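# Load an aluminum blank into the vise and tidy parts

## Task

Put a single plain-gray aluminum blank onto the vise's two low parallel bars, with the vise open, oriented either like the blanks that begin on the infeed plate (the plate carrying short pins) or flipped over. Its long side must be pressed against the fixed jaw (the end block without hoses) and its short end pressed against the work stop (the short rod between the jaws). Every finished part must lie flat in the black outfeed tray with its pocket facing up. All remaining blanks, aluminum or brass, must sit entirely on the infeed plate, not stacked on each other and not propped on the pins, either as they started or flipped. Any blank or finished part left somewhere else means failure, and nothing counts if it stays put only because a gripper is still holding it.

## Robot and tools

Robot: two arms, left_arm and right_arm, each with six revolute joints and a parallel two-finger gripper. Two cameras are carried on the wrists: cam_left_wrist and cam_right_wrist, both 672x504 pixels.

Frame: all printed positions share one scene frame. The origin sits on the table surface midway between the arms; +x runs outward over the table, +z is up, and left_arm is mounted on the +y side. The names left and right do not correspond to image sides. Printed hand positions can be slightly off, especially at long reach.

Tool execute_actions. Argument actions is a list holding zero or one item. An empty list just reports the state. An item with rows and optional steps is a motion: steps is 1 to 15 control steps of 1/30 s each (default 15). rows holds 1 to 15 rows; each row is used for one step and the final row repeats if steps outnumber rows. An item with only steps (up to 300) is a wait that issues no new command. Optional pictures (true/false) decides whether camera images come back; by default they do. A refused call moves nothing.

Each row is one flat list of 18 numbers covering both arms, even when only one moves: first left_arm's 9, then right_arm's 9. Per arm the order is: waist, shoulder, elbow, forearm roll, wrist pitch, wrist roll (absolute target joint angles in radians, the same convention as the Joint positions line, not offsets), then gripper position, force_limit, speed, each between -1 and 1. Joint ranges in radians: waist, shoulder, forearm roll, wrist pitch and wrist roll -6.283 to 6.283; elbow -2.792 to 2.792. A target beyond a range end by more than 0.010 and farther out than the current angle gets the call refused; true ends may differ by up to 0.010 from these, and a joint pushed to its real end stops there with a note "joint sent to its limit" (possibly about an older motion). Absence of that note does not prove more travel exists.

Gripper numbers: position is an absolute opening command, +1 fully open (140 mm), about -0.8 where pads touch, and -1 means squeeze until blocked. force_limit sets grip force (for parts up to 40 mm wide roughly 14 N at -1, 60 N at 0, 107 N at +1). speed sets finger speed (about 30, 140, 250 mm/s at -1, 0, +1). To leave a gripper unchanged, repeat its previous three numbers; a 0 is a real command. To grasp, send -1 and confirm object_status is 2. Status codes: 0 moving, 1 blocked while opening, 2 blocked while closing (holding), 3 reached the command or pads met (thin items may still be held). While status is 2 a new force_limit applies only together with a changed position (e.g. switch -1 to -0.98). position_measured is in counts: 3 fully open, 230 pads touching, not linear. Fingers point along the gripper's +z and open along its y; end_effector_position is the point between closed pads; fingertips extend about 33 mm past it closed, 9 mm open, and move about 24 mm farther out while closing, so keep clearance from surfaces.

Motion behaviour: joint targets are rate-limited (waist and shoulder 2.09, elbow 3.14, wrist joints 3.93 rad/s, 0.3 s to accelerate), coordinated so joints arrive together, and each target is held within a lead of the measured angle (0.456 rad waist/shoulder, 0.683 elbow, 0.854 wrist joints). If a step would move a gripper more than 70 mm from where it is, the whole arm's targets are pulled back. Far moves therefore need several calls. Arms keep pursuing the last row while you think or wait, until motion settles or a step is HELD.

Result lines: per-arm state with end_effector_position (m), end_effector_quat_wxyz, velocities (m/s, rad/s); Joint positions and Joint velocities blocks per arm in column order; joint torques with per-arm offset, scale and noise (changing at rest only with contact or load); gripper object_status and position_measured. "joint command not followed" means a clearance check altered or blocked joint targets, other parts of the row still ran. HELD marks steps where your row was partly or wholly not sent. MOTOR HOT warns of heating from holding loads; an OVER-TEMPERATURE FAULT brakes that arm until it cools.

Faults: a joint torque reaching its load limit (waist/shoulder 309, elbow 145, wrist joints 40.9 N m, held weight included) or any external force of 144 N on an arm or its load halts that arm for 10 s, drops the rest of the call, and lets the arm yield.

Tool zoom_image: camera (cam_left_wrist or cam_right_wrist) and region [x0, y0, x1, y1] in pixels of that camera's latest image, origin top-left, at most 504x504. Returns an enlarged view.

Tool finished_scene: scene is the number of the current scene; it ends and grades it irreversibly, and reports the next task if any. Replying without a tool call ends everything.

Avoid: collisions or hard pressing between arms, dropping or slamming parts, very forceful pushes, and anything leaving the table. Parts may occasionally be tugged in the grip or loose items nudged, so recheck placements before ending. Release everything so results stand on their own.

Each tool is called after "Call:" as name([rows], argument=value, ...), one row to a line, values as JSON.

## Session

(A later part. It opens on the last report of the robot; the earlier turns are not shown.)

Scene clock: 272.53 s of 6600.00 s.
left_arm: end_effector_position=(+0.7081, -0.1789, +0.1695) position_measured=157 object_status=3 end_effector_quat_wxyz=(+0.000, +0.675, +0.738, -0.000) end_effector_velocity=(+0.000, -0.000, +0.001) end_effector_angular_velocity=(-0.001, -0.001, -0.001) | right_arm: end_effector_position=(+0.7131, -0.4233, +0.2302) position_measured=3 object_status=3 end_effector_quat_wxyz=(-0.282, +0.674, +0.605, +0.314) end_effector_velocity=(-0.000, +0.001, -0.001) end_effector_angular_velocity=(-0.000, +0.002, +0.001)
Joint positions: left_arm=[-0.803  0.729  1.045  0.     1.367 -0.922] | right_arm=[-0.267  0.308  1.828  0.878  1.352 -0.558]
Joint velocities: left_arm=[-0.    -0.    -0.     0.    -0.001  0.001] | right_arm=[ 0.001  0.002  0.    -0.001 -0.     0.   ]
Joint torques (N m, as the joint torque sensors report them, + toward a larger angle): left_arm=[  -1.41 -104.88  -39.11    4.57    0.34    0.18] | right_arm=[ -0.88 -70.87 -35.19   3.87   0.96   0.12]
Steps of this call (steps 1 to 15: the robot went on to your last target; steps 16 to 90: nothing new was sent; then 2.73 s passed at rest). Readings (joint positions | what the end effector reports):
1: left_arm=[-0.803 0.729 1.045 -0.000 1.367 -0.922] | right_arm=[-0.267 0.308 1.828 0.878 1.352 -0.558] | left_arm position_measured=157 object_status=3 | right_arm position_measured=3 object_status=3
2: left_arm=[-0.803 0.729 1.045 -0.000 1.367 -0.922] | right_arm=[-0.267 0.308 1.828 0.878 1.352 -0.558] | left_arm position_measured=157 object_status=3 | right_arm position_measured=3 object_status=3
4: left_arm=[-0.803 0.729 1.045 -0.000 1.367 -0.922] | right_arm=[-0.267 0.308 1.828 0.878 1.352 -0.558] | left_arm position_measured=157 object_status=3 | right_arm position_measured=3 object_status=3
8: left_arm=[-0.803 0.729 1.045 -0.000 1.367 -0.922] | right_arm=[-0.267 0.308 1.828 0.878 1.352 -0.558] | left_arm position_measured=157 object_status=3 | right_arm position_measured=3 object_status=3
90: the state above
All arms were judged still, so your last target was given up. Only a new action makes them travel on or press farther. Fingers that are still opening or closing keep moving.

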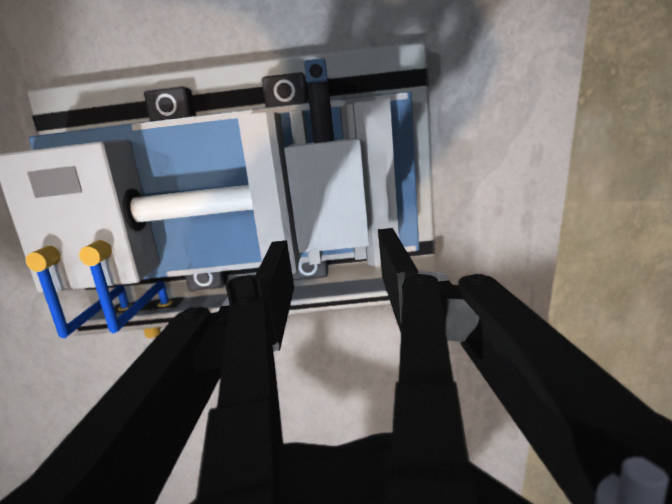

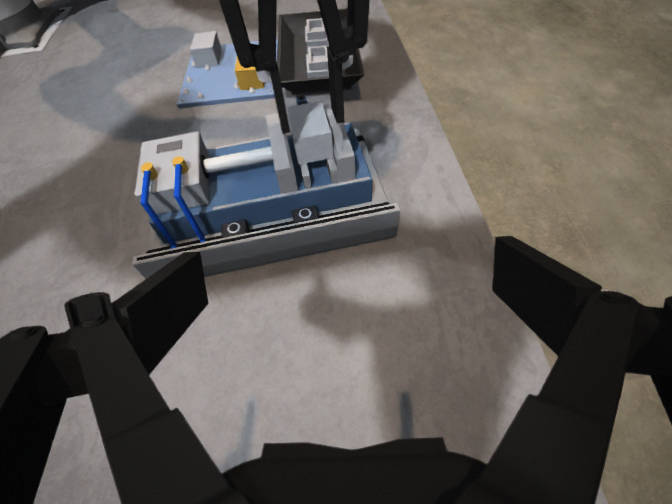

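Call:
zoom_image(camera="cam_left_wrist", region=[260, 80, 420, 270])

Call:
execute_actions([
  {"rows":[[-0.8026,0.705,0.985,0,1.4516,-0.9216,-0.22,0.2,-0.9,-0.267,0.308,1.828,0.878,1.352,-0.558,1,0,0]],"steps":15},
])

Region (260, 80, 420, 270) of cam_left_wrist's 672x504 image, scaled by 2.653, with more detail than that image has; it fills the left 424 columns of this view, and the rest is white.

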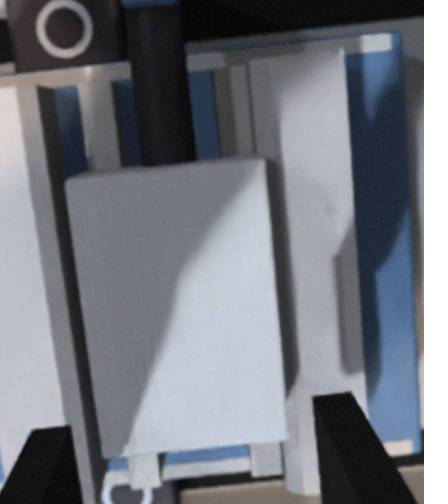

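Scene clock: 275.27 s of 6600.00 s.
left_arm: end_effector_position=(+0.7056, -0.1762, +0.2255) position_measured=157 object_status=3 end_effector_quat_wxyz=(-0.000, +0.675, +0.738, +0.000) end_effector_velocity=(+0.000, -0.000, -0.000) end_effector_angular_velocity=(-0.000, +0.002, -0.000) | right_arm: end_effector_position=(+0.7131, -0.4233, +0.2302) position_measured=3 object_status=3 end_effector_quat_wxyz=(-0.282, +0.674, +0.605, +0.314) end_effector_velocity=(+0.000, +0.000, +0.001) end_effector_angular_velocity=(-0.001, -0.001, -0.000)
Joint positions: left_arm=[-0.803  0.705  0.985  0.     1.452 -0.922] | right_arm=[-0.267  0.308  1.828  0.878  1.352 -0.558]
Joint velocities: left_arm=[ 0.     0.001 -0.001 -0.001  0.001  0.001] | right_arm=[ 0.001 -0.001 -0.     0.    -0.001  0.   ]
Joint torques (N m, as the joint torque sensors report them, + toward a larger angle): left_arm=[  -0.22 -104.14  -39.08    4.37    0.31    0.09] | right_arm=[ -0.96 -73.2  -34.84   4.01   0.81   0.29]
Steps of this call (steps 1 to 67: nothing new was sent; steps 68 to 82: all 15 steps of this action). Readings (joint positions | what the end effector reports):
68: left_arm=[-0.803 0.729 1.045 0.000 1.368 -0.922] | right_arm=[-0.267 0.308 1.828 0.878 1.352 -0.558] | left_arm position_measured=157 object_status=3 | right_arm position_measured=3 object_status=3
69: left_arm=[-0.803 0.728 1.039 -0.000 1.377 -0.922] | right_arm=[-0.267 0.308 1.828 0.878 1.352 -0.558] | left_arm position_measured=157 object_status=3 | right_arm position_measured=3 object_status=3
71: left_arm=[-0.803 0.713 1.005 0.000 1.424 -0.922] | right_arm=[-0.267 0.308 1.828 0.878 1.352 -0.558] | left_arm position_measured=157 object_status=3 | right_arm position_measured=3 object_status=3
75: left_arm=[-0.803 0.705 0.986 0.000 1.451 -0.922] | right_arm=[-0.267 0.308 1.828 0.878 1.352 -0.558] | left_arm position_measured=157 object_status=3 | right_arm position_measured=3 object_status=3
82: the state above

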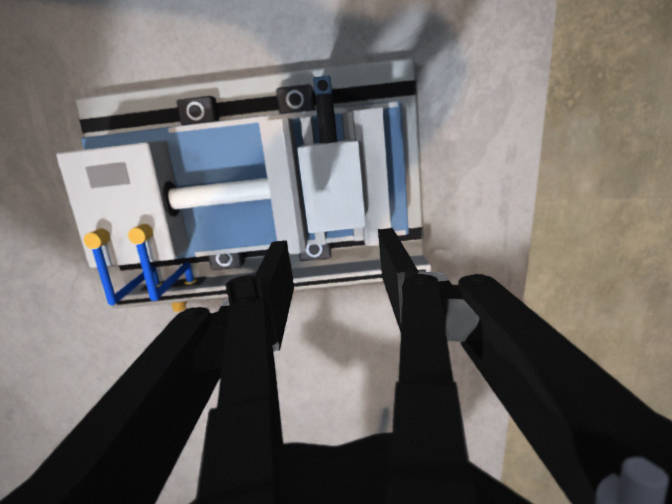

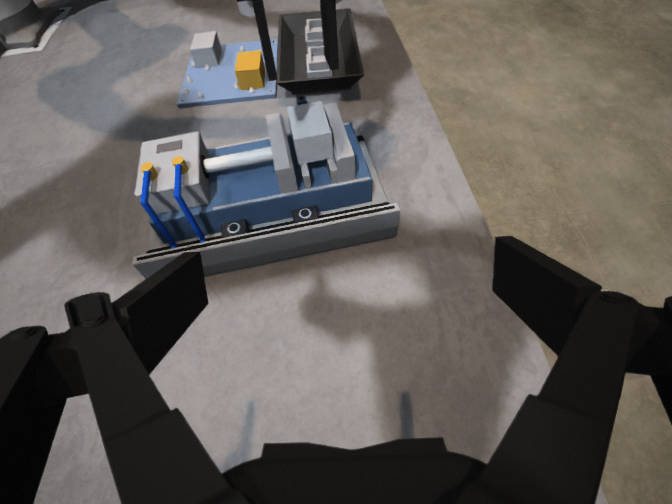

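Call:
zoom_image(camera="cam_left_wrist", region=[290, 100, 410, 245])

Call:
zoom_image(camera="cam_right_wrist", region=[250, 85, 380, 200])

Region (290, 100, 410, 245) of cam_left_wrist's 672x504 image, scaled by 3.476, with more detail than that image has; it fills the left 417 columns of this view, and the rest is white.

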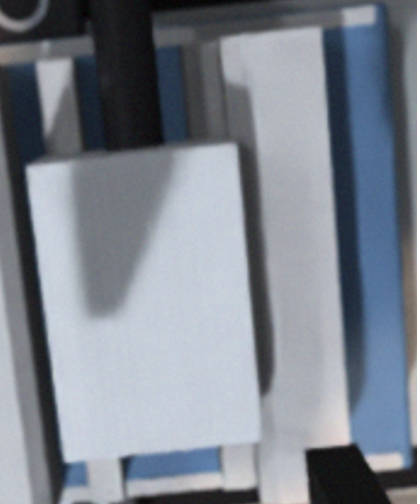

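Region (250, 85, 380, 200) of cam_right_wrist's 672x504 image, scaled by 3.877, with more detail than that image has; it fills the top 446 rows of this view, and the rest is white.

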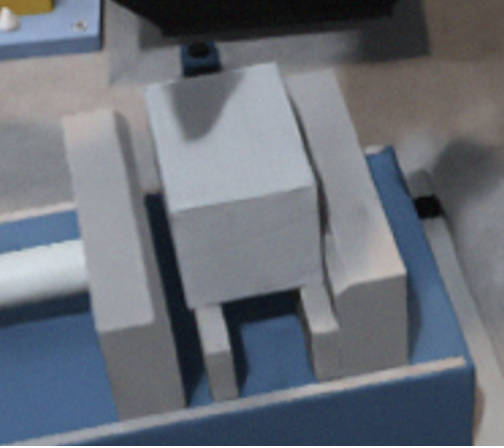

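Call:
zoom_image(camera="cam_right_wrist", region=[170, 0, 380, 115])

Region (170, 0, 380, 115) of cam_right_wrist's 672x504 image, scaled by 2.400, with more detail than that image has; it fills the top 276 rows of this view, and the rest is white.

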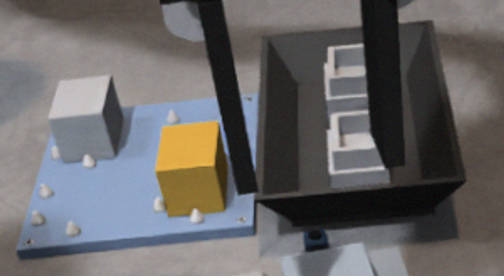

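Call:
finished_scene(scene=2)

The scene is finished: the task was done.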